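# Transfer plate from nest N1 to washer carrier, run wash

## Task

Pick up the plate sitting in nest N1 and place it in the pocket of the WASHER carrier so it lies flat between the locators, oriented so well A1 (the plate's clipped corner) sits at the engraved corner, which is rear-left when facing the washer. Release the plate and press the START key. Watch the lamp: success is amber followed by green. If it instead goes dark and then red, or the plate turns out not to be properly seated, reseat it and press START again. The plate must end up resting on the carrier by itself, not held there by the robot. Finally open the gripper and back the arm away.

## Robot and tools

Robot: a single six-joint arm (waist, shoulder, elbow, wrist pitch, wrist yaw, wrist roll) with a two-finger parallel gripper. Because there is only one arm, every motion argument is a single row of numbers, never one row per arm.

Frames: the scene frame has its origin on the table surface under the arm base. +z is up, and +y is to the left when looking along +x. The base itself may sit slightly tilted. Results report end_effector_position in metres and end_effector_quat_wxyz in this frame. That point lies midway between the finger pads, about 1 cm back from the fingertips, and can read somewhat wrong, more so at long reach. The gripper's own axes: its fingers extend along its +z, and they close and open along its y.

Row layout: 7 numbers, each in [-1, 1], ordered dx, dy, dz, rx, ry, rz, opening. The first six are an offset, not a pose. They are expressed in the gripper's own axes and measured from the gripper pose recorded at the start of that action. Rows inside one action all refer to that same start pose and do not add up. Scale: 1.0 equals 0.6 m of translation or 180 degrees of rotation, so 0.01 is about 6 mm. rx, ry, rz together form one rotation vector. opening is absolute: +1 is fully open (0.094 m), -1 is closed.

execute_actions(actions): actions is a list of actions. Each action is a table of up to 15 rows, one row per 1/30 s control step. A table shorter than 15 rows repeats its final row until 15 steps are done, so each action lasts 0.5 s. In the first action of a call, offsets start from the last pose reported in a result of this scene. An empty list only returns the state and images.

move(target, speed, blocking): target is one row with the same layout. Its offset is taken from the pose in the latest result that shows one. The hand follows a straight path lasting 0.5 to 10 s; a path needing more is cut off after 10 s, short of the goal. speed is in m/s, 0.002 to 0.5, default 0.25; rotation is capped at twice that in rad/s. The path ignores obstacles, and the hand may trail it, wander off it, or exceed speed, especially with the arm nearly straight. Faster contact hits harder, and aiming deeper beyond a contact presses harder. The opening is sent when the move begins. The result adds a move: line giving the ending (done, off_target, moving, held, fault), the distance from target, and limits (paced: the sent pose was clipped; held: a check blocked some steps, after which the arm may surge faster). With blocking=false you get a result after 0.5 s while motion continues; poll with wait(0). Until a result shows the move ended, other motion is refused unless you call wait or stop.

wait(seconds): 0 to 10; the arm keeps its last command; it returns early if a running move finishes. stop(): brakes a running move, needing more room when fast; the fingers keep moving. zoom_image(camera, region): camera is "cam_wrist"; region is [x0, y0, x1, y1] in pixels, origin top-left, at most 504 by 504. read_manual(section): only "licences", the URDF notices. finished_scene(scene): pass the current scene number; it ends the scene irreversibly after the arm holds its last command and says if the goal was met. Sending a reply with no tool call ends all remaining work.

Control behaviour: each step, the commanded pose is clipped to within 70 mm and 16 degrees of the measured pose, then damped inverse kinematics drives the joints, favouring position over orientation. Big offsets may need several actions; after an action the arm stops at the last clipped pose. Motions often finish a centimetre or more off, usually low, and zero offsets can let the arm drift downward; correct by commanding back up toward the desired height. Offsets of only a few mm may not move the hand. Repeating a small offset against something rigid does not press harder, but against something yielding it does. The arm holds your last command while you compose a reply.

Result lines: the state line; Joint positions and Joint velocities (six joints in rad and rad/s, then finger gap in m and m/s); joint torques (same order, with offsets, scale errors and noise); Hand target (the pose currently being driven toward); grip_measured (finger opening on the command scale, possibly off by about 1 mm); step readings with HELD on held steps (execute_actions only); pose unreachable (the clearance check, which treats the mount as arm, altered the command); FAULT, MOTOR HOT (85 °C) and OVER-TEMPERATURE FAULT (100 °C, arm and gripper go limp). Joint ranges in rad: waist -2.880 to 2.880, shoulder 0.000 to 3.142, elbow 0.000 to 3.019, wrist pitch -1.693 to 1.571, wrist yaw -1.571 to 1.571, wrist roll -2.094 to 2.094.

Gripping: to hold something, command an opening below grip_measured; about 0.03 below holds firmly, smaller margins hold gently. Pad force tops out near 50 to 62 N, less for parts thinner than about 2 mm, with a brief spike at first contact.

Camera: cam_wrist, 504x504, pinhole with radial distortion, fx = fy = 315.57, cx 252.425, cy 250.825. Its optical frame has +z forward, +x right, +y down; its pose is derived from joint readings, and calibration may be slightly off.

Task notes: the washer has no plate sensor. Well A1 is at the plate's clipped corner. START is the leftmost key of the keypad's bottom row. The bottle stand behind the washer is loose, so avoid it. A held part may be tugged briefly, or a loose item nudged. Never knock or set anything off the table; avoid dropping the plate, slamming, hard hits and forceful pushing; do not hold loads longer than needed, since motors heat up.

Each tool is called after "Request:" as a command line: name --argument value for each argument, lists and objects as JSON in quotes; but a table of rows of numbers goes row by row, as --pt "numbers of a row", without its own name.

## Session

Request:
execute_actions --actions '[]'

Scene clock: 0.00 s.
end_effector_position=(+0.5857, -0.2676, +0.3268) grip_measured=+1.000 end_effector_quat_wxyz=(+0.078, +0.326, +0.942, +0.008)
Joint positions: [ 0.286  1.811  1.984 -1.662  0.798  0.718  0.094]
Joint velocities: [-0.015 -0.015 -0.022 -0.007 -0.139 -0.066  0.   ]
Joint torques (N m, as the arm reports them, + toward a larger angle): no reading
Motor temperatures (°C, as the motors report them): [26 27 26 24 23 27]
Hand target: +0.588, -0.272, +0.331; +0.082, +0.332, +0.940, +0.011

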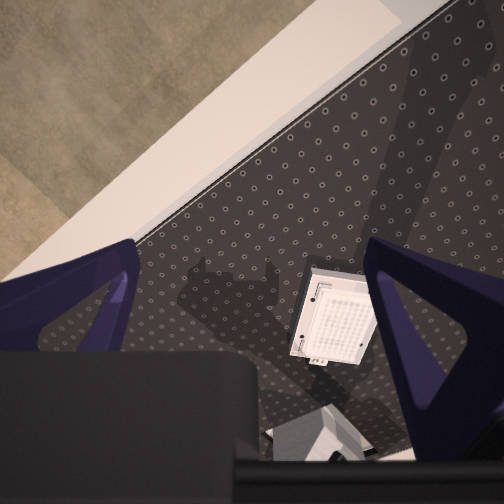

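Request:
move --target '[0,0,-0.05,0,0,-0.5,1]' --speed 0.4

Scene clock: 50.53 s.
end_effector_position=(+0.5841, -0.2570, +0.3373) grip_measured=+1.000 end_effector_quat_wxyz=(+0.065, -0.438, +0.895, -0.052)
Joint positions: [ 0.313  1.811  1.984 -1.675  0.803 -0.828  0.094]
Joint velocities: [-0.015 -0.005 -0.002 -0.002  0.037 -0.007  0.   ]
Joint torques (N m, as the arm reports them, + toward a larger angle): [ 10.63 -11.69   8.95   0.33   0.05   0.11]
Motor temperatures (°C, as the motors report them): [28 29 29 24 23 27]
Hand target: +0.581, -0.266, +0.356; +0.079, -0.436, +0.895, -0.057
Off the commanded pose: 0.022 m, 1 deg.
joint sent to its limit — the command would take joint 4 (wrist pitch) past its lower limit, so that joint was sent only as far as its limit.
move: off_target
camera_calibration (this result's frames):
cam_wrist: T_world_to_cam=[[0.774723, -0.614984, 0.146963, -0.659353], [-0.590885, -0.621418, 0.514485, 0.0151417], [-0.225074, -0.485422, -0.844812, 0.415785], [0, 0, 0, 1]] pos_world=[0.613346, -0.194251, 0.440371]

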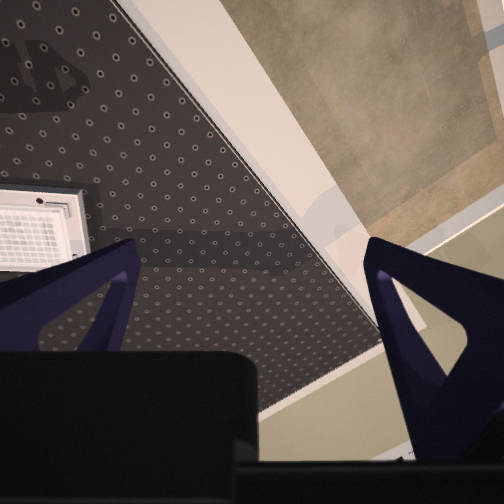

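Request:
move --target '[0.535,0.157,-0.168,0,0,0.28,1]' --speed 0.3

Scene clock: 59.60 s.
end_effector_position=(+0.2999, -0.4570, +0.4119) grip_measured=+1.000 end_effector_quat_wxyz=(+0.176, -0.013, +0.983, -0.047)
Joint positions: [ 0.143  1.034  1.657 -1.676  0.779 -0.381  0.094]
Joint velocities: [ 0.005 -0.005 -0.002 -0.002  0.051 -0.081  0.   ]
Joint torques (N m, as the arm reports them, + toward a larger angle): [ 1.03  0.61  5.78  0.73 -0.05  0.27]
Motor temperatures (°C, as the motors report them): [28 29 29 24 23 27]
Hand target: +0.303, -0.453, +0.405; +0.163, -0.016, +0.985, -0.044
Off the commanded pose: 0.014 m, 11 deg.
joint sent to its limit — the command would take joint 4 (wrist pitch) past its lower limit, so that joint was sent only as far as its limit.
move: off_target
camera_calibration (this result's frames):
cam_wrist: T_world_to_cam=[[0.00625024, -0.995731, 0.092089, -0.494038], [-0.965083, 0.0181097, 0.261316, 0.193326], [-0.261868, -0.0905069, -0.96085, 0.557024], [0, 0, 0, 1]] pos_world=[0.335531, -0.445015, 0.530192]

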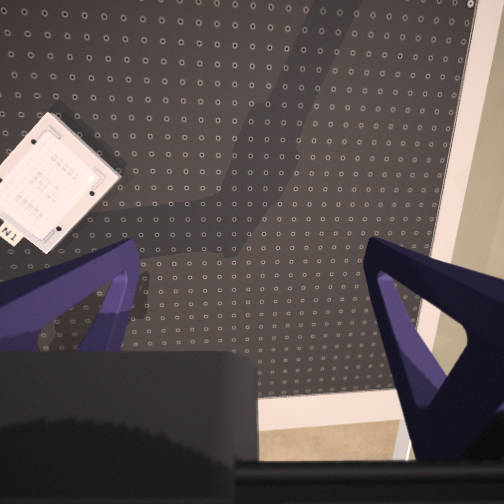

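Request:
move --target '[-0.1,0.55,0.05,0,0,0.5,1]' --speed 0.3

Scene clock: 65.83 s.
end_effector_position=(+0.3581, -0.1321, +0.3668) grip_measured=+1.000 end_effector_quat_wxyz=(+0.150, +0.681, +0.711, +0.089)
Joint positions: [ 0.751  1.324  1.206 -1.641  0.877  2.091  0.094]
Joint velocities: [-0.005 -0.015 -0.032 -0.007  0.051  0.022  0.   ]
Joint torques (N m, as the arm reports them, + toward a larger angle): [4.22 1.01 7.06 1.3  0.28 0.18]
Motor temperatures (°C, as the motors report them): [28 29 29 24 23 27]
Hand target: +0.358, -0.127, +0.366; +0.150, +0.684, +0.708, +0.092
Off the commanded pose: 0.009 m, 1 deg.
joint sent to its limit — the command would take joint 6 (wrist roll) past its upper limit, so that joint was sent only as far as its limit.
move: done
camera_calibration (this result's frames):
cam_wrist: T_world_to_cam=[[-0.940957, -0.0525667, -0.33442, 0.453489], [-0.214678, 0.856485, 0.469411, 0.0211037], [0.26175, 0.513488, -0.817201, 0.398004], [0, 0, 0, 1]] pos_world=[0.327067, -0.198607, 0.466998]

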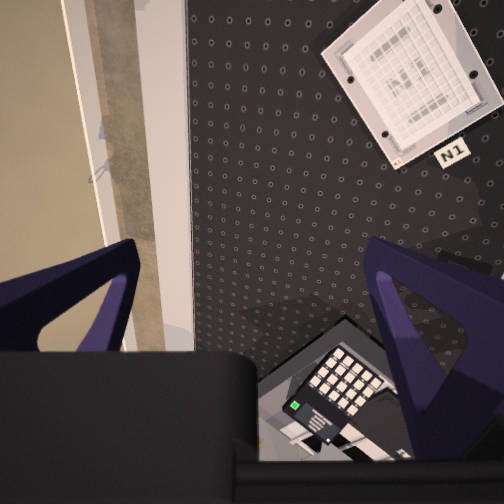

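Request:
zoom_image --camera "cam_wrist" --region '[304, 0, 504, 180]'

Request:
zoom_image --camera "cam_wrist" --region '[240, 300, 440, 470]'

Region (304, 0, 504, 180) of cam_wrist's 504x504 image, scaled by 2.520, with more detail than that image has; it fills the top 454 rows of this view, and the rest is white.

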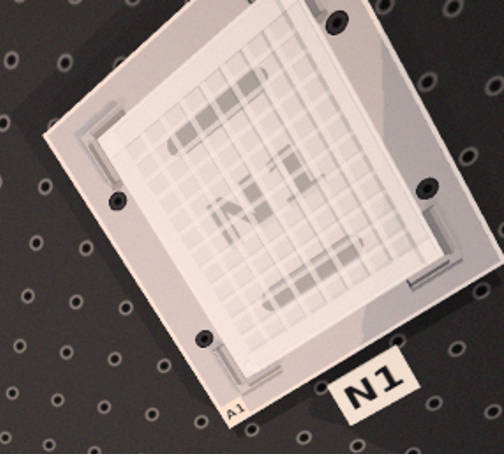

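Region (240, 300, 440, 470) of cam_wrist's 504x504 image, scaled by 2.520, with more detail than that image has; it fills the top 428 rows of this view, and the rest is white.

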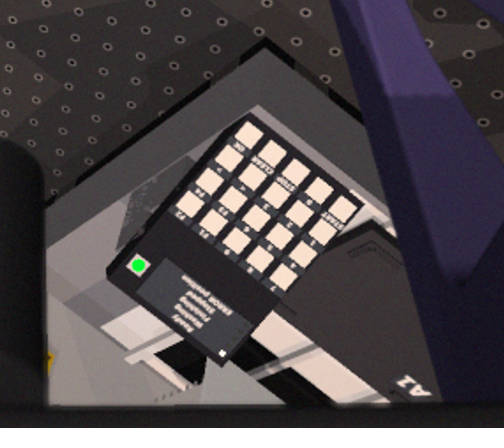

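Request:
move --target '[0.68,-0.205,-0.056,0.083,0.081,-0.316,1]' --speed 0.3

Scene clock: 128.17 s.
end_effector_position=(+0.2028, +0.2528, +0.2935) grip_measured=+1.000 end_effector_quat_wxyz=(-0.003, +0.257, +0.966, -0.031)
Joint positions: [ 1.278  2.113  1.3   -1.524  0.297  1.791  0.094]
Joint velocities: [-0.005 -0.005 -0.017  0.012  0.007 -0.066  0.   ]
Joint torques (N m, as the arm reports them, + toward a larger angle): [ 3.15 -8.44 13.49  0.5   0.12  0.09]
Motor temperatures (°C, as the motors report them): [27 28 29 24 23 27]
Hand target: +0.213, +0.266, +0.311; -0.003, +0.260, +0.966, -0.005
Off the commanded pose: 0.036 m, 4 deg.
move: off_target
camera_calibration (this result's frames):
cam_wrist: T_world_to_cam=[[-0.501031, -0.863475, 0.0581312, 0.303657], [-0.69326, 0.440656, 0.570275, -0.134943], [-0.518034, 0.245425, -0.819394, 0.407637], [0, 0, 0, 1]] pos_world=[0.269761, 0.221619, 0.393318]

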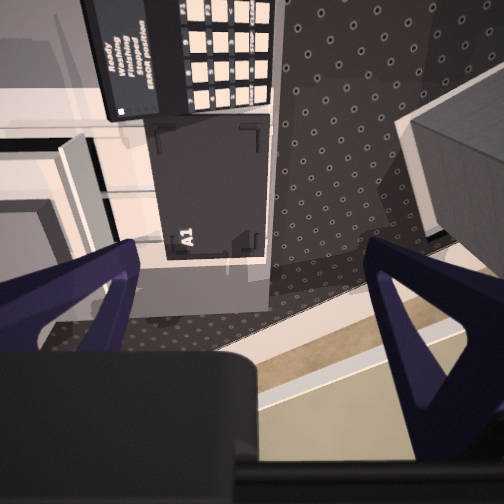

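Request:
zoom_image --camera "cam_wrist" --region '[110, 60, 310, 280]'

Region (110, 60, 310, 280) of cam_wrist's 504x504 image, scaled by 2.291, with more detail than that image has; it fills the left 458 columns of this view, and the rest is white.

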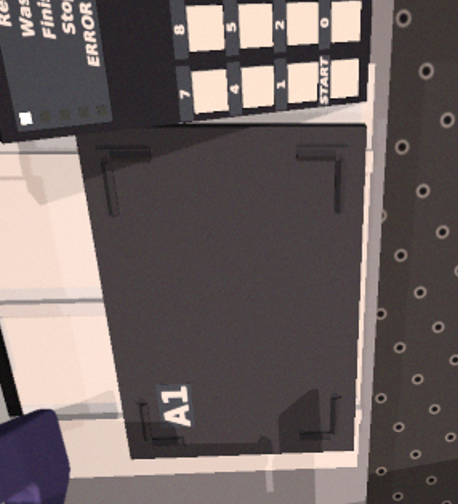

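Request:
move --target '[-0.502,-0.556,0.17,-0.019,0.006,0.092,1]' --speed 0.3

Scene clock: 159.37 s.
end_effector_position=(+0.2917, -0.1853, +0.2103) grip_measured=+1.000 end_effector_quat_wxyz=(-0.009, +0.384, +0.923, -0.010)
Joint positions: [ 0.342  1.192  0.925 -1.513  0.74   1.084  0.094]
Joint velocities: [-0.005 -0.015  0.012  0.012 -0.007 -0.022  0.   ]
Joint torques (N m, as the arm reports them, + toward a larger angle): [ 3.24 -1.8  10.45  0.84  0.1   0.08]
Motor temperatures (°C, as the motors report them): [27 29 34 24 23 27]
Hand target: +0.305, -0.192, +0.222; +0.006, +0.395, +0.918, +0.004
Off the commanded pose: 0.009 m, 2 deg.
move: done
camera_calibration (this result's frames):
cam_wrist: T_world_to_cam=[[-0.712489, -0.701336, 0.0220741, 0.0740633], [-0.558328, 0.5857, 0.587559, 0.15109], [-0.425005, 0.406305, -0.80888, 0.493457], [0, 0, 0, 1]] pos_world=[0.346849, -0.237044, 0.308738]

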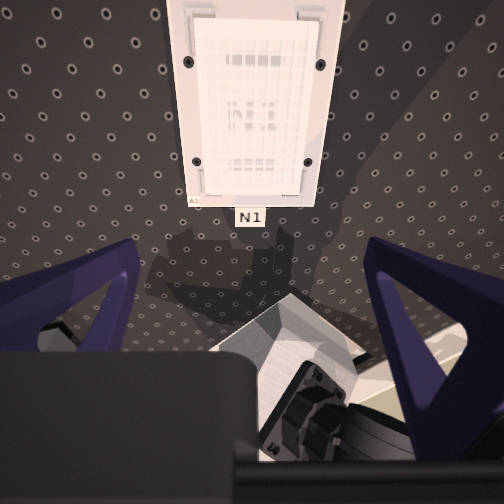

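Request:
zoom_image --camera "cam_wrist" --region '[150, 0, 360, 110]'

Request:
zoom_image --camera "cam_wrist" --region '[170, 130, 340, 230]'

Region (150, 0, 360, 110) of cam_wrist's 504x504 image, scaled by 2.400, with more detail than that image has; it fills the top 264 rows of this view, and the rest is white.

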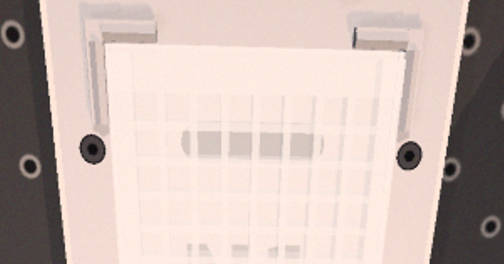

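Region (170, 130, 340, 230) of cam_wrist's 504x504 image, scaled by 2.965, with more detail than that image has; it fills the top 296 rows of this view, and the rest is white.

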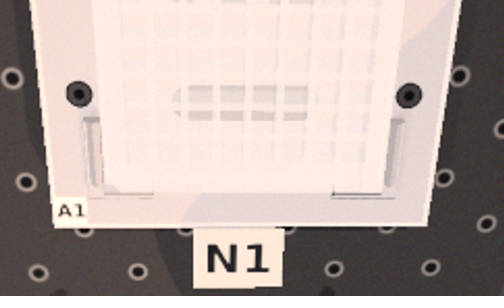

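Request:
zoom_image --camera "cam_wrist" --region '[190, 165, 240, 205]'

Request:
zoom_image --camera "cam_wrist" --region '[280, 0, 335, 45]'

Region (190, 165, 240, 205) of cam_wrist's 504x504 image, scaled by 10.080, with more detail than that image has; it fills the top 403 rows of this view, and the rest is white.

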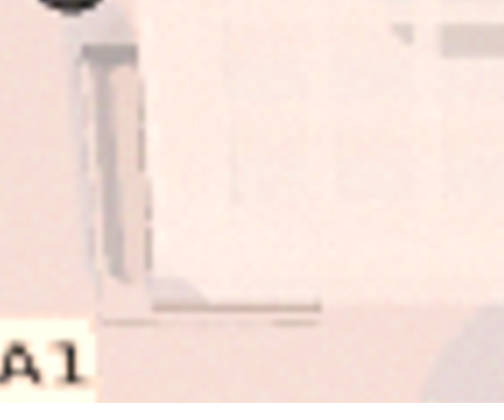

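Region (280, 0, 335, 45) of cam_wrist's 504x504 image, scaled by 9.164, with more detail than that image has; it fills the top 412 rows of this view, and the rest is white.

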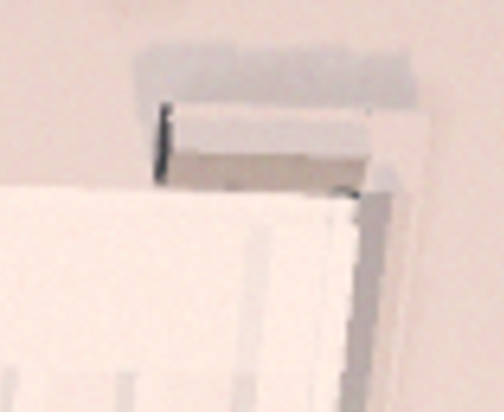

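Request:
zoom_image --camera "cam_wrist" --region '[265, 165, 315, 205]'

Region (265, 165, 315, 205) of cam_wrist's 504x504 image, scaled by 10.080, with more detail than that image has; it fills the top 403 rows of this view, and the rest is white.

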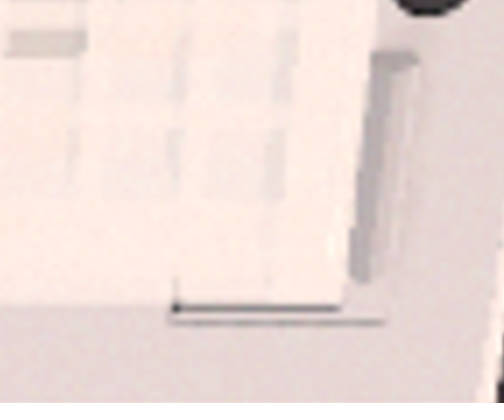

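Request:
move --target '[-0.022,-0.002,0.18,-0.008,-0.003,0.008,1]' --speed 0.15

Scene clock: 185.93 s.
end_effector_position=(+0.3004, -0.2007, +0.1057) grip_measured=+1.000 end_effector_quat_wxyz=(+0.005, +0.399, +0.917, -0.001)
Joint positions: [ 0.06   1.192  0.747 -1.027  0.752  0.702  0.094]
Joint velocities: [-0.005 -0.005  0.007 -0.007  0.081 -0.022  0.   ]
Joint torques (N m, as the arm reports them, + toward a larger angle): [ 2.66 -3.59  5.35  0.95  0.06  0.13]
Motor temperatures (°C, as the motors report them): [27 28 33 24 23 27]
Hand target: +0.299, -0.199, +0.102; +0.003, +0.396, +0.918, -0.000
Off the commanded pose: 0.006 m, 1 deg.
move: done
camera_calibration (this result's frames):
cam_wrist: T_world_to_cam=[[-0.735013, -0.678026, -0.00606253, 0.0862065], [-0.558346, 0.600152, 0.572771, 0.23084], [-0.384716, 0.424379, -0.819693, 0.411503], [0, 0, 0, 1]] pos_world=[0.350563, -0.254722, 0.20561]

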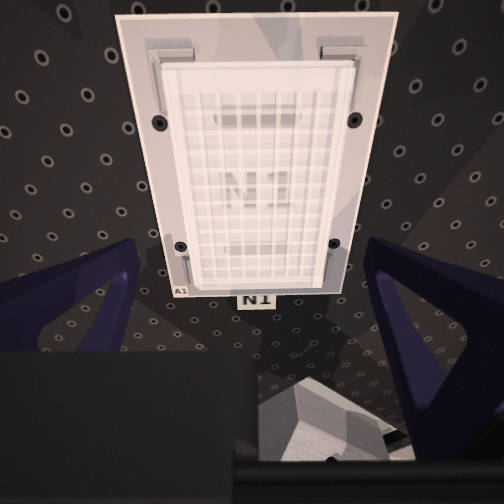

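Request:
zoom_image --camera "cam_wrist" --region '[110, 0, 410, 150]'

Request:
zoom_image --camera "cam_wrist" --region '[150, 220, 370, 320]'

Region (110, 0, 410, 150) of cam_wrist's 504x504 image, scaled by 1.680, with more detail than that image has.

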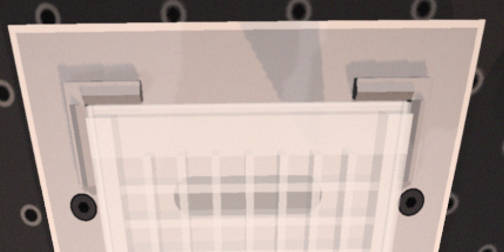

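Region (150, 220, 370, 320) of cam_wrist's 504x504 image, scaled by 2.291, with more detail than that image has; it fills the top 229 rows of this view, and the rest is white.

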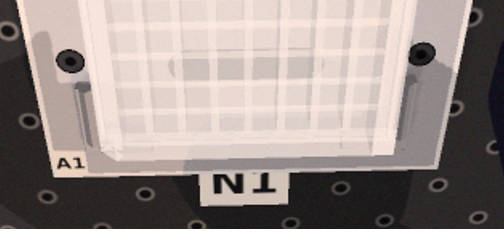

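Request:
move --target '[0.005,-0.005,0.06,0,0.003,-0.002,1]' --speed 0.08

Scene clock: 218.60 s.
end_effector_position=(+0.2989, -0.2054, +0.0768) grip_measured=+1.000 end_effector_quat_wxyz=(+0.009, +0.403, +0.915, +0.002)
Joint positions: [-0.019  1.202  0.7   -0.885  0.738  0.596  0.094]
Joint velocities: [ 0.015 -0.015  0.012 -0.007  0.022 -0.051  0.   ]
Joint torques (N m, as the arm reports them, + toward a larger angle): [ 2.46 -2.74  4.93  0.86  0.05  0.07]
Motor temperatures (°C, as the motors report them): [27 28 30 24 23 27]
Hand target: +0.296, -0.202, +0.070; +0.001, +0.396, +0.918, +0.001
Off the commanded pose: 0.009 m, 1 deg.
move: done
camera_calibration (this result's frames):
cam_wrist: T_world_to_cam=[[-0.741188, -0.67115, -0.014094, 0.0855691], [-0.558251, 0.604575, 0.568194, 0.250629], [-0.372823, 0.429006, -0.822774, 0.386911], [0, 0, 0, 1]] pos_world=[0.347586, -0.260082, 0.177141]

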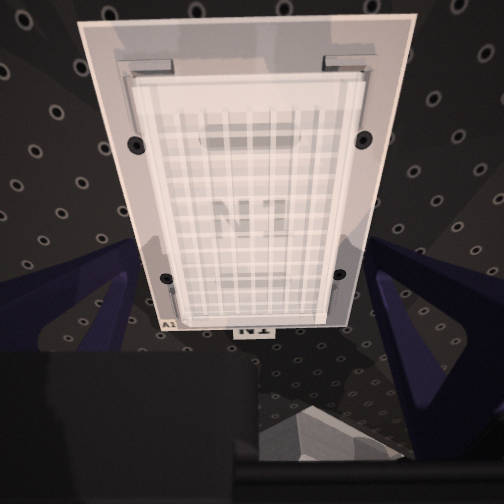

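Request:
move --target '[0.01,0,0.043,0.003,0.005,-0.006,1]' --speed 0.05

Scene clock: 226.50 s.
end_effector_position=(+0.2982, -0.2049, +0.0582) grip_measured=+1.000 end_effector_quat_wxyz=(+0.008, +0.401, +0.916, +0.002)
Joint positions: [-0.06   1.225  0.675 -0.802  0.73   0.538  0.094]
Joint velocities: [-0.024  0.005 -0.017  0.007 -0.066 -0.066  0.   ]
Joint torques (N m, as the arm reports them, + toward a larger angle): [ 2.47 -3.11  4.65  0.98  0.05  0.14]
Motor temperatures (°C, as the motors report them): [27 28 30 24 23 27]
Hand target: +0.295, -0.202, +0.051; -0.000, +0.395, +0.919, +0.001
Off the commanded pose: 0.009 m, 1 deg.
move: done
camera_calibration (this result's frames):
cam_wrist: T_world_to_cam=[[-0.737313, -0.675434, -0.0125717, 0.0830336], [-0.560631, 0.601398, 0.569221, 0.260483], [-0.376911, 0.426742, -0.822088, 0.371767], [0, 0, 0, 1]] pos_world=[0.347379, -0.259219, 0.158397]

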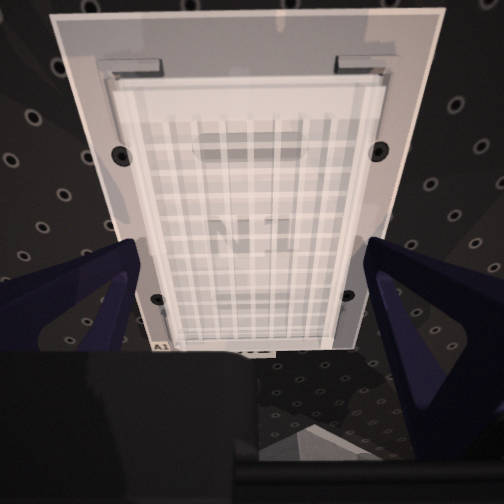

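Request:
zoom_image --camera "cam_wrist" --region '[100, 200, 400, 320]'

Region (100, 200, 400, 320) of cam_wrist's 504x504 image, scaled by 1.680, with more detail than that image has; it fills the top 202 rows of this view, and the rest is white.

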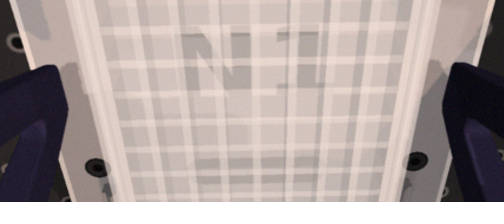

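Request:
move --target '[0.014,0,0.025,0.003,0.005,-0.005,1]' --speed 0.03

Scene clock: 231.67 s.
end_effector_position=(+0.2963, -0.2027, +0.0511) grip_measured=+1.000 end_effector_quat_wxyz=(+0.008, +0.399, +0.917, +0.001)
Joint positions: [-0.072  1.233  0.659 -0.769  0.728  0.519  0.094]
Joint velocities: [-0.005  0.005  0.002  0.017  0.051 -0.081  0.   ]
Joint torques (N m, as the arm reports them, + toward a larger angle): [ 2.38 -3.08  4.38  0.9   0.05  0.1 ]
Motor temperatures (°C, as the motors report them): [27 28 29 24 23 27]
Hand target: +0.292, -0.199, +0.043; -0.001, +0.394, +0.919, +0.000
Off the commanded pose: 0.010 m, 1 deg.
move: done
camera_calibration (this result's frames):
cam_wrist: T_world_to_cam=[[-0.735043, -0.677907, -0.0123904, 0.081847], [-0.562738, 0.59977, 0.56886, 0.262471], [-0.378203, 0.425109, -0.822341, 0.364325], [0, 0, 0, 1]] pos_world=[0.345652, -0.256816, 0.151304]

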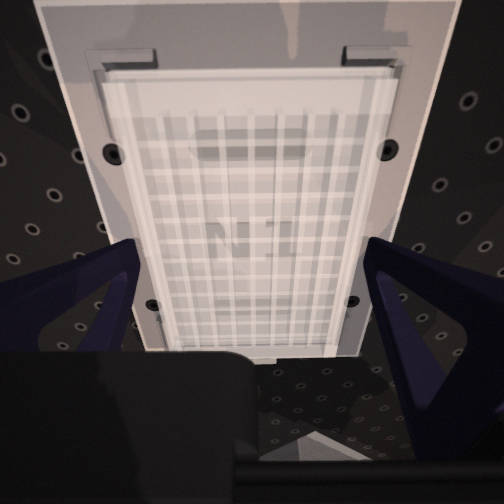

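Request:
move --target '[0.004,0,0.005,0,0,0,0.70]' --speed 0.02

Scene clock: 238.00 s.
end_effector_position=(+0.2963, -0.2028, +0.0511) grip_measured=+0.719 end_effector_quat_wxyz=(+0.008, +0.399, +0.917, +0.001)
Joint positions: [-0.072  1.233  0.659 -0.768  0.728  0.518  0.081]
Joint velocities: [ 0.015 -0.015  0.007  0.002  0.037  0.007  0.   ]
Joint torques (N m, as the arm reports them, + toward a larger angle): [ 2.92 -4.43  4.42  1.09  0.1   0.14]
Motor temperatures (°C, as the motors report them): [27 28 29 24 23 27]
Hand target: +0.295, -0.201, +0.048; +0.008, +0.399, +0.917, +0.001
Off the commanded pose: 0.004 m, 0 deg.
move: done
camera_calibration (this result's frames):
cam_wrist: T_world_to_cam=[[-0.734442, -0.678562, -0.0121896, 0.0815075], [-0.563356, 0.599536, 0.568495, 0.262706], [-0.378451, 0.424394, -0.822596, 0.364324], [0, 0, 0, 1]] pos_world=[0.345739, -0.256811, 0.151338]

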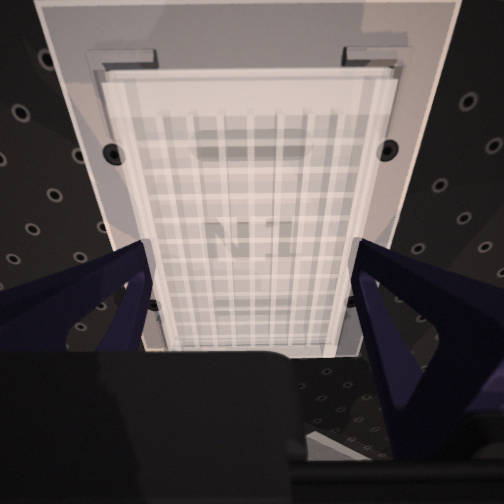

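Request:
move --target '[0,0,-0.07,0,0,0,0.685]' --speed 0.05

Scene clock: 240.43 s.
end_effector_position=(+0.2814, -0.1904, +0.0796) grip_measured=+0.715 end_effector_quat_wxyz=(-0.011, +0.383, +0.924, -0.002)
Joint positions: [ 0.016  1.195  0.675 -0.953  0.742  0.636  0.081]
Joint velocities: [-0.015 -0.015 -0.002 -0.007 -0.051 -0.037  0.001]
Joint torques (N m, as the arm reports them, + toward a larger angle): [ 3.62 -4.78  8.87  0.2   0.23  0.26]
Motor temperatures (°C, as the motors report them): [27 28 29 24 23 27]
Hand target: +0.295, -0.202, +0.093; +0.007, +0.399, +0.917, +0.002
Off the commanded pose: 0.023 m, 3 deg.
move: off_target
camera_calibration (this result's frames):
cam_wrist: T_world_to_cam=[[-0.711302, -0.702828, 0.00906571, 0.0664552], [-0.560936, 0.575377, 0.595225, 0.223231], [-0.423557, 0.418299, -0.803508, 0.386883], [0, 0, 0, 1]] pos_world=[0.336355, -0.243568, 0.177388]

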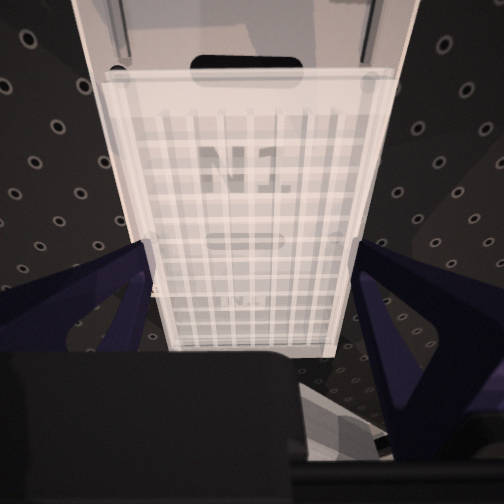

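Request:
move --target '[0.173,0.231,-0.284,-0.003,-0.006,-0.077,0.685]' --speed 0.2

Scene clock: 254.37 s.
end_effector_position=(+0.2922, -0.0165, +0.2356) grip_measured=+0.715 end_effector_quat_wxyz=(-0.013, +0.254, +0.967, -0.010)
Joint positions: [ 0.738  1.526  0.944 -1.501  0.595  1.287  0.081]
Joint velocities: [-0.005 -0.005  0.002 -0.002  0.007 -0.022  0.001]
Joint torques (N m, as the arm reports them, + toward a larger angle): [ 3.91 -1.5  11.7  -0.02  0.12  0.31]
Motor temperatures (°C, as the motors report them): [27 28 31 24 23 27]
Hand target: +0.306, -0.016, +0.248; -0.008, +0.268, +0.963, +0.000
Off the commanded pose: 0.023 m, 2 deg.
move: off_target
camera_calibration (this result's frames):
cam_wrist: T_world_to_cam=[[-0.495614, -0.868269, 0.0218171, 0.126177], [-0.691197, 0.409501, 0.595446, 0.0716399], [-0.525941, 0.280031, -0.803099, 0.471615], [0, 0, 0, 1]] pos_world=[0.360094, -0.0518478, 0.333343]

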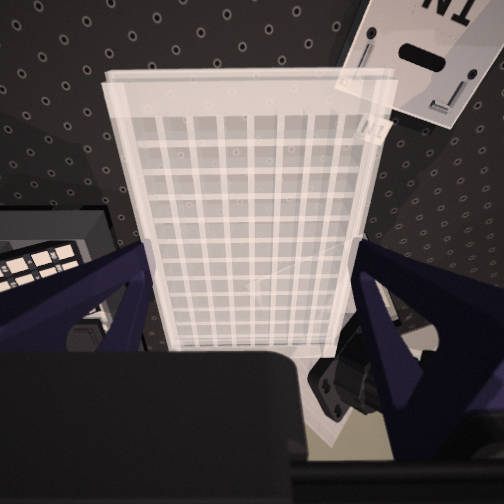

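Request:
move --target '[0.445,0.393,0.025,-0.008,-0.006,0.009,0.685]' --speed 0.2

Scene clock: 261.47 s.
end_effector_position=(+0.1587, +0.2981, +0.2007) grip_measured=+0.715 end_effector_quat_wxyz=(-0.003, +0.254, +0.967, -0.025)
Joint positions: [ 1.337  2.251  1.167 -1.253  0.256  1.824  0.081]
Joint velocities: [-0.005  0.005 -0.027 -0.002 -0.007  0.022  0.   ]
Joint torques (N m, as the arm reports them, + toward a larger angle): [ 1.85 -9.62 12.81  0.54  0.14  0.26]
Motor temperatures (°C, as the motors report them): [27 28 32 24 23 27]
Hand target: +0.168, +0.317, +0.214; -0.003, +0.266, +0.964, -0.002
Off the commanded pose: 0.034 m, 3 deg.
move: off_target
camera_calibration (this result's frames):
cam_wrist: T_world_to_cam=[[-0.494438, -0.867994, 0.0460255, 0.328794], [-0.698633, 0.428352, 0.573085, -0.12854], [-0.51715, 0.2512, -0.818202, 0.295519], [0, 0, 0, 1]] pos_world=[0.225594, 0.266217, 0.300326]

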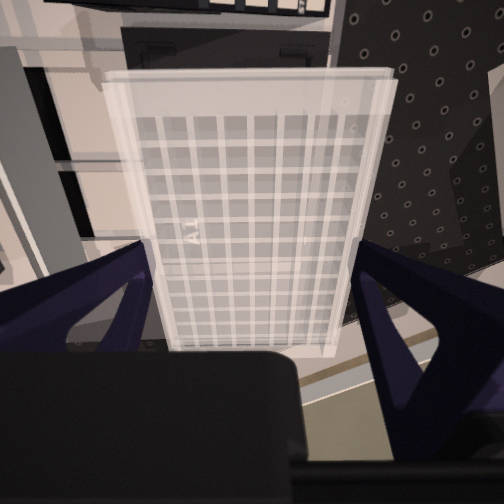

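Request:
zoom_image --camera "cam_wrist" --region '[100, 0, 400, 120]'

Region (100, 0, 400, 120) of cam_wrist's 504x504 image, scaled by 1.680, with more detail than that image has; it fills the top 202 rows of this view, and the rest is white.

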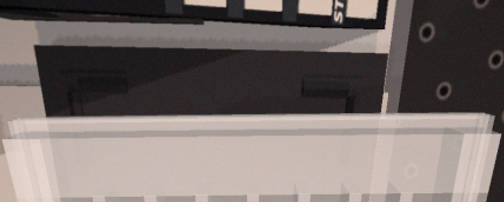

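Request:
move --target '[0.002,0.018,0.10,-0.019,-0.003,0.008,0.685]' --speed 0.08

Scene clock: 287.57 s.
end_effector_position=(+0.1625, +0.3060, +0.1499) grip_measured=+0.715 end_effector_quat_wxyz=(+0.012, +0.269, +0.963, +0.010)
Joint positions: [ 1.313  2.286  1.065 -1.037  0.3    1.816  0.081]
Joint velocities: [ 0.005 -0.024  0.017 -0.007 -0.051  0.037  0.   ]
Joint torques (N m, as the arm reports them, + toward a larger angle): [ 1.74 -9.12  7.5   0.99  0.28  0.08]
Motor temperatures (°C, as the motors report them): [27 29 35 24 23 27]
Hand target: +0.162, +0.304, +0.140; +0.010, +0.265, +0.964, +0.003
Off the commanded pose: 0.010 m, 1 deg.
move: done
camera_calibration (this result's frames):
cam_wrist: T_world_to_cam=[[-0.520867, -0.853153, -0.0287626, 0.350875], [-0.712046, 0.41564, 0.565892, -0.0930747], [-0.470837, 0.315234, -0.823978, 0.22763], [0, 0, 0, 1]] pos_world=[0.223663, 0.266279, 0.250324]

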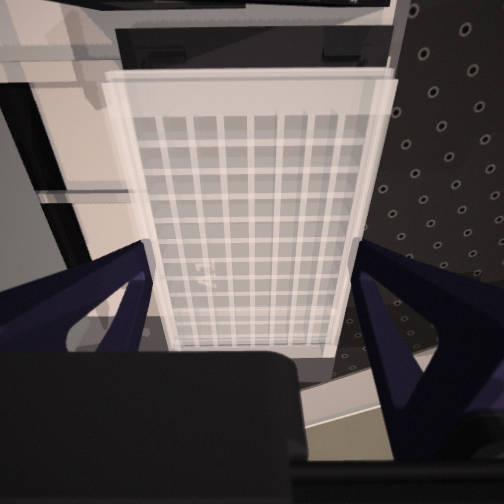

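Request:
move --target '[0,-0.002,0.047,0.005,0,-0.003,0.685]' --speed 0.04

Scene clock: 292.60 s.
end_effector_position=(+0.1636, +0.3074, +0.1327) grip_measured=+0.715 end_effector_quat_wxyz=(+0.012, +0.268, +0.963, +0.011)
Joint positions: [ 1.3    2.311  1.046 -0.988  0.309  1.804  0.081]
Joint velocities: [-0.015 -0.005  0.002 -0.012 -0.051 -0.095 -0.   ]
Joint torques (N m, as the arm reports them, + toward a larger angle): [ 2.01 -8.85  7.11  0.96  0.28  0.1 ]
Motor temperatures (°C, as the motors report them): [27 29 34 24 23 27]
Hand target: +0.163, +0.305, +0.122; +0.010, +0.264, +0.964, +0.002
Off the commanded pose: 0.011 m, 1 deg.
move: off_target
camera_calibration (this result's frames):
cam_wrist: T_world_to_cam=[[-0.519848, -0.853705, -0.0307605, 0.352441], [-0.713052, 0.413807, 0.565968, -0.0824348], [-0.470441, 0.316151, -0.823853, 0.213226], [0, 0, 0, 1]] pos_world=[0.224746, 0.267581, 0.233164]

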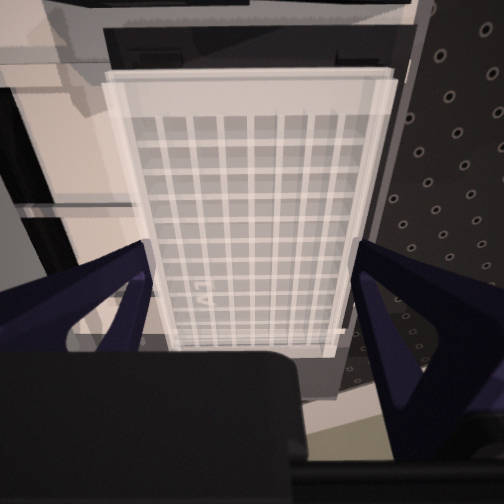

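Request:
zoom_image --camera "cam_wrist" --region '[90, 10, 260, 110]'

Request:
zoom_image --camera "cam_wrist" --region '[270, 10, 440, 110]'

Region (90, 10, 260, 110) of cam_wrist's 504x504 image, scaled by 2.965, with more detail than that image has; it fills the top 296 rows of this view, and the rest is white.

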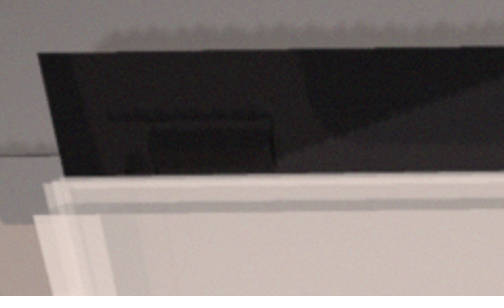

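Region (270, 10, 440, 110) of cam_wrist's 504x504 image, scaled by 2.965, with more detail than that image has; it fills the top 296 rows of this view, and the rest is white.

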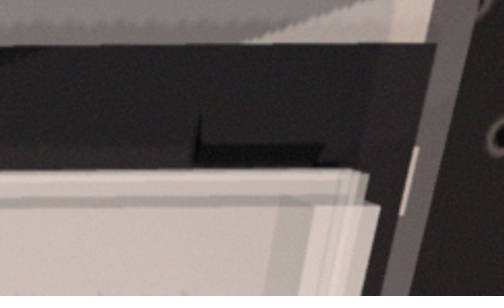

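Request:
move --target '[0.003,-0.010,0.03,0.006,0,-0.002,0.685]' --speed 0.03

Scene clock: 309.30 s.
end_effector_position=(+0.1615, +0.3061, +0.1271) grip_measured=+0.715 end_effector_quat_wxyz=(+0.012, +0.268, +0.963, +0.012)
Joint positions: [ 1.3    2.314  1.031 -0.968  0.309  1.803  0.081]
Joint velocities: [-0.015 -0.005 -0.002 -0.007 -0.007  0.066 -0.001]
Joint torques (N m, as the arm reports them, + toward a larger angle): [ 1.95 -8.92  6.92  1.07  0.25  0.11]
Motor temperatures (°C, as the motors report them): [27 29 32 24 23 27]
Hand target: +0.160, +0.303, +0.115; +0.009, +0.265, +0.964, +0.002
Off the commanded pose: 0.013 m, 1 deg.
move: off_target
camera_calibration (this result's frames):
cam_wrist: T_world_to_cam=[[-0.519903, -0.853565, -0.0335877, 0.350377], [-0.713513, 0.412307, 0.566482, -0.0797729], [-0.469681, 0.318481, -0.823389, 0.207113], [0, 0, 0, 1]] pos_world=[0.22252, 0.265999, 0.227493]

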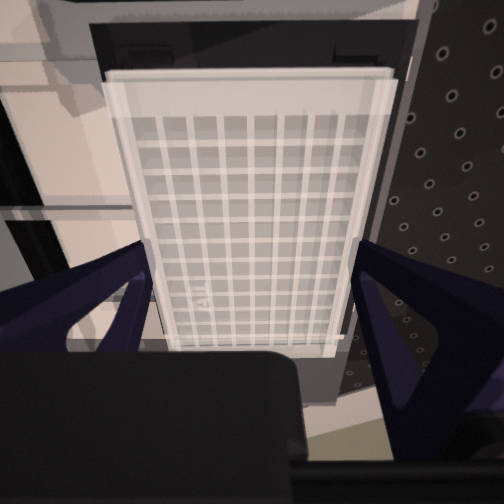

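Request:
zoom_image --camera "cam_wrist" --region '[80, 10, 430, 130]'

Request:
zoom_image --camera "cam_wrist" --region '[140, 270, 380, 370]'

Region (80, 10, 430, 130) of cam_wrist's 504x504 image, scaled by 1.440, with more detail than that image has; it fills the top 173 rows of this view, and the rest is white.

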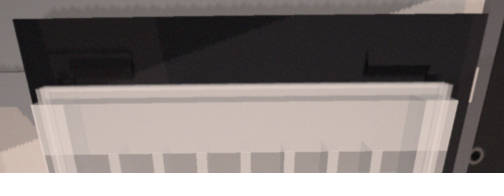

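Region (140, 270, 380, 370) of cam_wrist's 504x504 image, scaled by 2.100, with more detail than that image has; it fills the top 210 rows of this view, and the rest is white.

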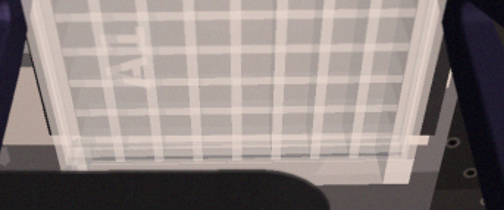

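Request:
move --target '[0.001,-0.008,0.034,0.012,0,-0.002,0.685]' --speed 0.02

Scene clock: 323.00 s.
end_effector_position=(+0.1606, +0.3056, +0.1188) grip_measured=+0.715 end_effector_quat_wxyz=(+0.010, +0.268, +0.963, +0.004)
Joint positions: [ 1.293  2.333  1.031 -0.964  0.309  1.803  0.081]
Joint velocities: [-0.024 -0.015  0.002 -0.017 -0.022 -0.022  0.   ]
Joint torques (N m, as the arm reports them, + toward a larger angle): [ 1.89 -9.15  6.84  0.89  0.27  0.11]
Motor temperatures (°C, as the motors report them): [27 29 32 24 23 27]
Hand target: +0.159, +0.302, +0.107; +0.007, +0.266, +0.964, -0.006
Off the commanded pose: 0.013 m, 1 deg.
move: off_target
camera_calibration (this result's frames):
cam_wrist: T_world_to_cam=[[-0.520138, -0.853917, -0.0168042, 0.347337], [-0.708588, 0.420464, 0.566668, -0.0787589], [-0.476822, 0.306653, -0.823775, 0.204872], [0, 0, 0, 1]] pos_world=[0.222543, 0.266887, 0.219235]

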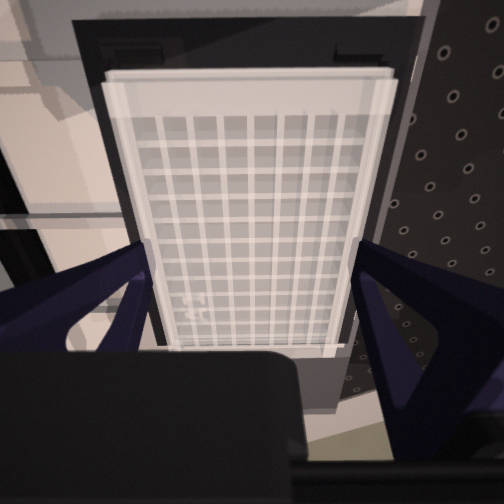

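Request:
zoom_image --camera "cam_wrist" --region '[65, 10, 215, 130]'

Request:
zoom_image --camera "cam_wrist" --region '[290, 10, 440, 130]'

Region (65, 10, 215, 130) of cam_wrist's 504x504 image, scaled by 3.360, with more detail than that image has; it fills the top 403 rows of this view, and the rest is white.

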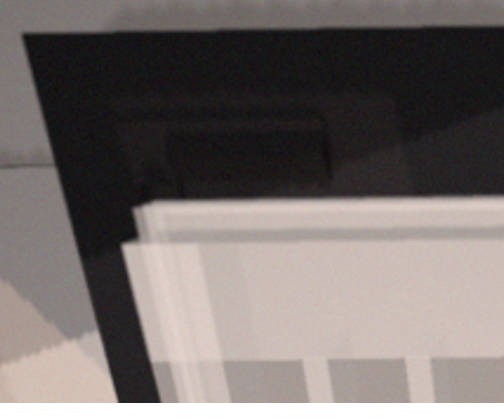

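Region (290, 10, 440, 130) of cam_wrist's 504x504 image, scaled by 3.360, with more detail than that image has; it fills the top 403 rows of this view, and the rest is white.

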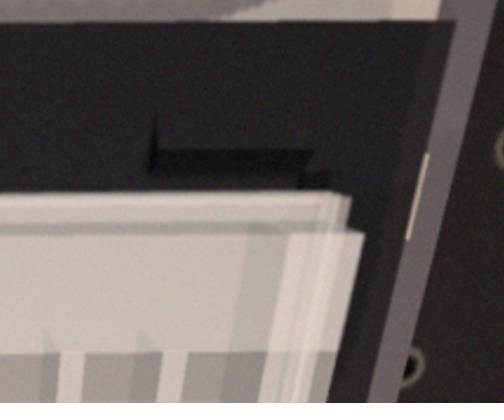

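Request:
move --target '[0,-0.007,0.035,0.007,0,-0.001,0.685]' --speed 0.015

Scene clock: 335.43 s.
end_effector_position=(+0.1612, +0.3058, +0.1124) grip_measured=+0.715 end_effector_quat_wxyz=(+0.010, +0.270, +0.963, +0.005)
Joint positions: [ 1.287  2.342  1.024 -0.944  0.312  1.801  0.081]
Joint velocities: [ 0.005 -0.005  0.007  0.002  0.007 -0.022  0.   ]
Joint torques (N m, as the arm reports them, + toward a larger angle): [ 1.78 -8.83  6.47  1.08  0.29  0.1 ]
Motor temperatures (°C, as the motors report them): [27 29 31 24 23 27]
Hand target: +0.159, +0.301, +0.098; +0.007, +0.267, +0.964, -0.007
Off the commanded pose: 0.015 m, 1 deg.
move: off_target
camera_calibration (this result's frames):
cam_wrist: T_world_to_cam=[[-0.522947, -0.852154, -0.0189742, 0.347866], [-0.707528, 0.421564, 0.567175, -0.0753584], [-0.475322, 0.310027, -0.823379, 0.198537], [0, 0, 0, 1]] pos_world=[0.222966, 0.266652, 0.212813]

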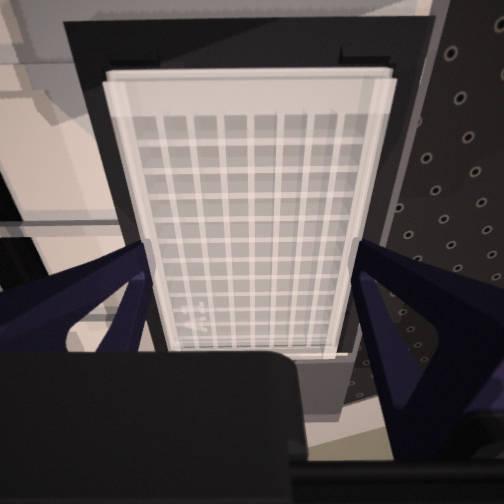

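Request:
zoom_image --camera "cam_wrist" --region '[55, 10, 205, 130]'

Request:
zoom_image --camera "cam_wrist" --region '[300, 10, 450, 130]'

Region (55, 10, 205, 130) of cam_wrist's 504x504 image, scaled by 3.360, with more detail than that image has; it fills the top 403 rows of this view, and the rest is white.

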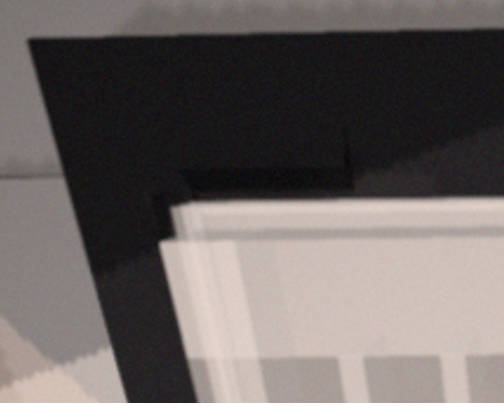

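Region (300, 10, 450, 130) of cam_wrist's 504x504 image, scaled by 3.360, with more detail than that image has; it fills the top 403 rows of this view, and the rest is white.

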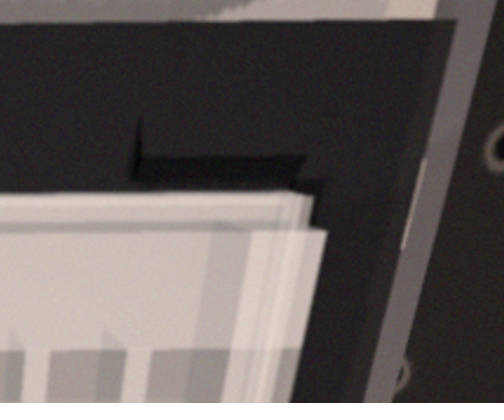

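Request:
zoom_image --camera "cam_wrist" --region '[270, 280, 380, 370]'

Region (270, 280, 380, 370) of cam_wrist's 504x504 image, scaled by 4.582, with more detail than that image has; it fills the top 412 rows of this view, and the rest is white.

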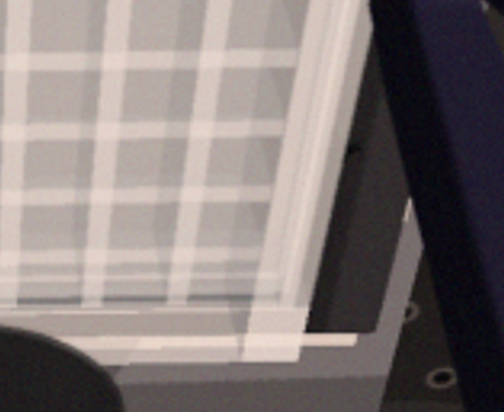

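Request:
move --target '[0,-0.007,0.03,0.006,0,-0.001,0.685]' --speed 0.015

Scene clock: 344.83 s.
end_effector_position=(+0.1612, +0.3057, +0.1115) grip_measured=+0.715 end_effector_quat_wxyz=(+0.010, +0.270, +0.963, +0.007)
Joint positions: [ 1.287  2.342  1.021 -0.938  0.314  1.8    0.081]
Joint velocities: [ 0.024 -0.005  0.002 -0.022  0.007 -0.007 -0.001]
Joint torques (N m, as the arm reports them, + toward a larger angle): [ 1.62 -8.63  6.22  1.48  0.32  0.11]
Motor temperatures (°C, as the motors report them): [27 29 31 24 23 27]
Hand target: +0.159, +0.302, +0.095; +0.007, +0.268, +0.963, -0.004
Off the commanded pose: 0.018 m, 1 deg.
move: off_target
camera_calibration (this result's frames):
cam_wrist: T_world_to_cam=[[-0.522601, -0.852299, -0.0217929, 0.348109], [-0.708947, 0.42022, 0.5664, -0.0741242], [-0.473584, 0.311451, -0.823843, 0.197135], [0, 0, 0, 1]] pos_world=[0.222732, 0.266444, 0.211978]

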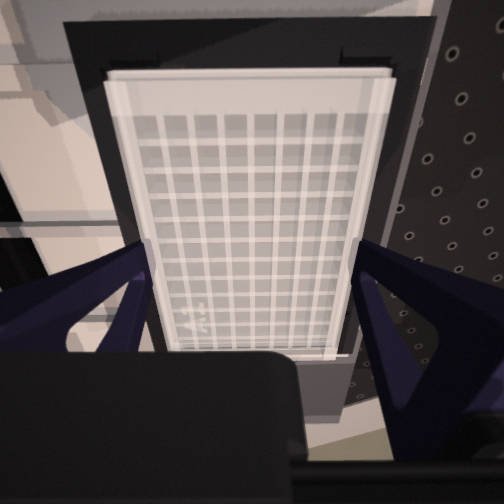

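Request:
move --target '[0,0,0,0,0,0,1]' --speed 0.02

Scene clock: 348.03 s.
end_effector_position=(+0.1612, +0.3057, +0.1115) grip_measured=+1.000 end_effector_quat_wxyz=(+0.010, +0.270, +0.963, +0.007)
Joint positions: [ 1.287  2.342  1.021 -0.938  0.314  1.8    0.094]
Joint velocities: [-0.005 -0.024 -0.012 -0.012  0.007  0.007  0.   ]
Joint torques (N m, as the arm reports them, + toward a larger angle): [  2.59 -11.26   7.34   0.5    0.2    0.17]
Motor temperatures (°C, as the motors report them): [27 29 31 24 23 27]
Hand target: +0.161, +0.306, +0.112; +0.010, +0.270, +0.963, +0.007
Off the commanded pose: 0.000 m, 0 deg.
move: done
camera_calibration (this result's frames):
cam_wrist: T_world_to_cam=[[-0.522601, -0.852299, -0.0217929, 0.348109], [-0.708947, 0.42022, 0.5664, -0.0741242], [-0.473584, 0.311451, -0.823843, 0.197135], [0, 0, 0, 1]] pos_world=[0.222732, 0.266444, 0.211978]

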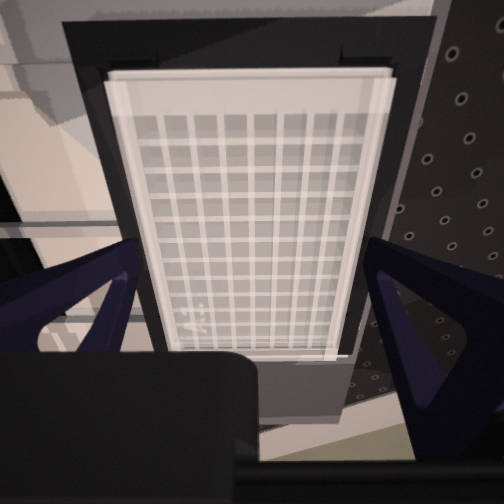

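Request:
move --target '[-0.017,0.017,-0.0645,-0.0295,0.007,0.010,1]' --speed 0.04

Scene clock: 364.10 s.
end_effector_position=(+0.1721, +0.3081, +0.1435) grip_measured=+1.000 end_effector_quat_wxyz=(+0.012, +0.281, +0.959, +0.045)
Joint positions: [ 1.287  2.261  1.021 -0.938  0.314  1.8    0.094]
Joint velocities: [-0.005 -0.005 -0.017 -0.002 -0.051 -0.022  0.   ]
Joint torques (N m, as the arm reports them, + toward a larger angle): [  2.87 -11.98   8.24   0.63   0.11   0.16]
Motor temperatures (°C, as the motors report them): [27 30 32 24 23 27]
Hand target: +0.174, +0.310, +0.151; +0.012, +0.283, +0.957, +0.055
Off the commanded pose: 0.007 m, 1 deg.
move: done
camera_calibration (this result's frames):
cam_wrist: T_world_to_cam=[[-0.541033, -0.835388, -0.0970061, 0.365287], [-0.713076, 0.394521, 0.579548, -0.0787452], [-0.445877, 0.382728, -0.809144, 0.199083], [0, 0, 0, 1]] pos_world=[0.230248, 0.260028, 0.242159]

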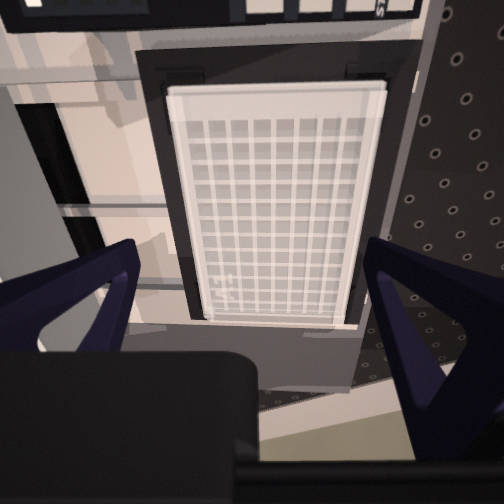

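Request:
move --target '[-0.138,-0.122,-0.055,-0.109,0.002,-0.010,-1]' --speed 0.12

Scene clock: 412.47 s.
end_effector_position=(+0.2016, +0.2019, +0.1745) grip_measured=-0.985 end_effector_quat_wxyz=(+0.057, +0.258, +0.942, +0.208)
Joint positions: [ 1.15   1.748  0.627 -0.646  0.389  1.502  0.001]
Joint velocities: [-0.015  0.005  0.002  0.002  0.051  0.007 -0.001]
Joint torques (N m, as the arm reports them, + toward a larger angle): [ 1.63 -4.09  7.75  1.87  0.17  0.05]
Motor temperatures (°C, as the motors report them): [27 30 32 24 23 27]
Hand target: +0.203, +0.200, +0.172; +0.057, +0.257, +0.941, +0.210
Off the commanded pose: 0.006 m, 0 deg.
move: done
camera_calibration (this result's frames):
cam_wrist: T_world_to_cam=[[-0.465986, -0.776945, -0.423336, 0.325495], [-0.82405, 0.206876, 0.527393, 0.0355712], [-0.322177, 0.594607, -0.736644, 0.197605], [0, 0, 0, 1]] pos_world=[0.244652, 0.128036, 0.264598]

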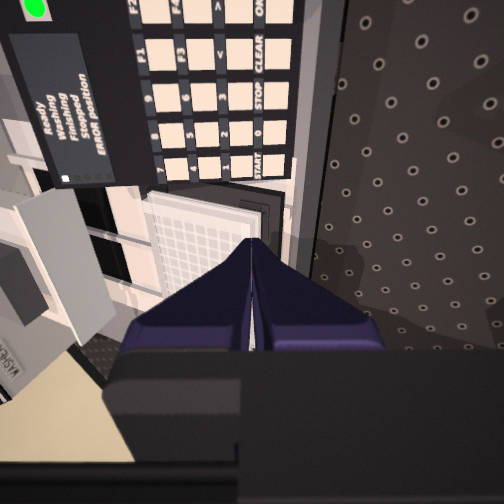

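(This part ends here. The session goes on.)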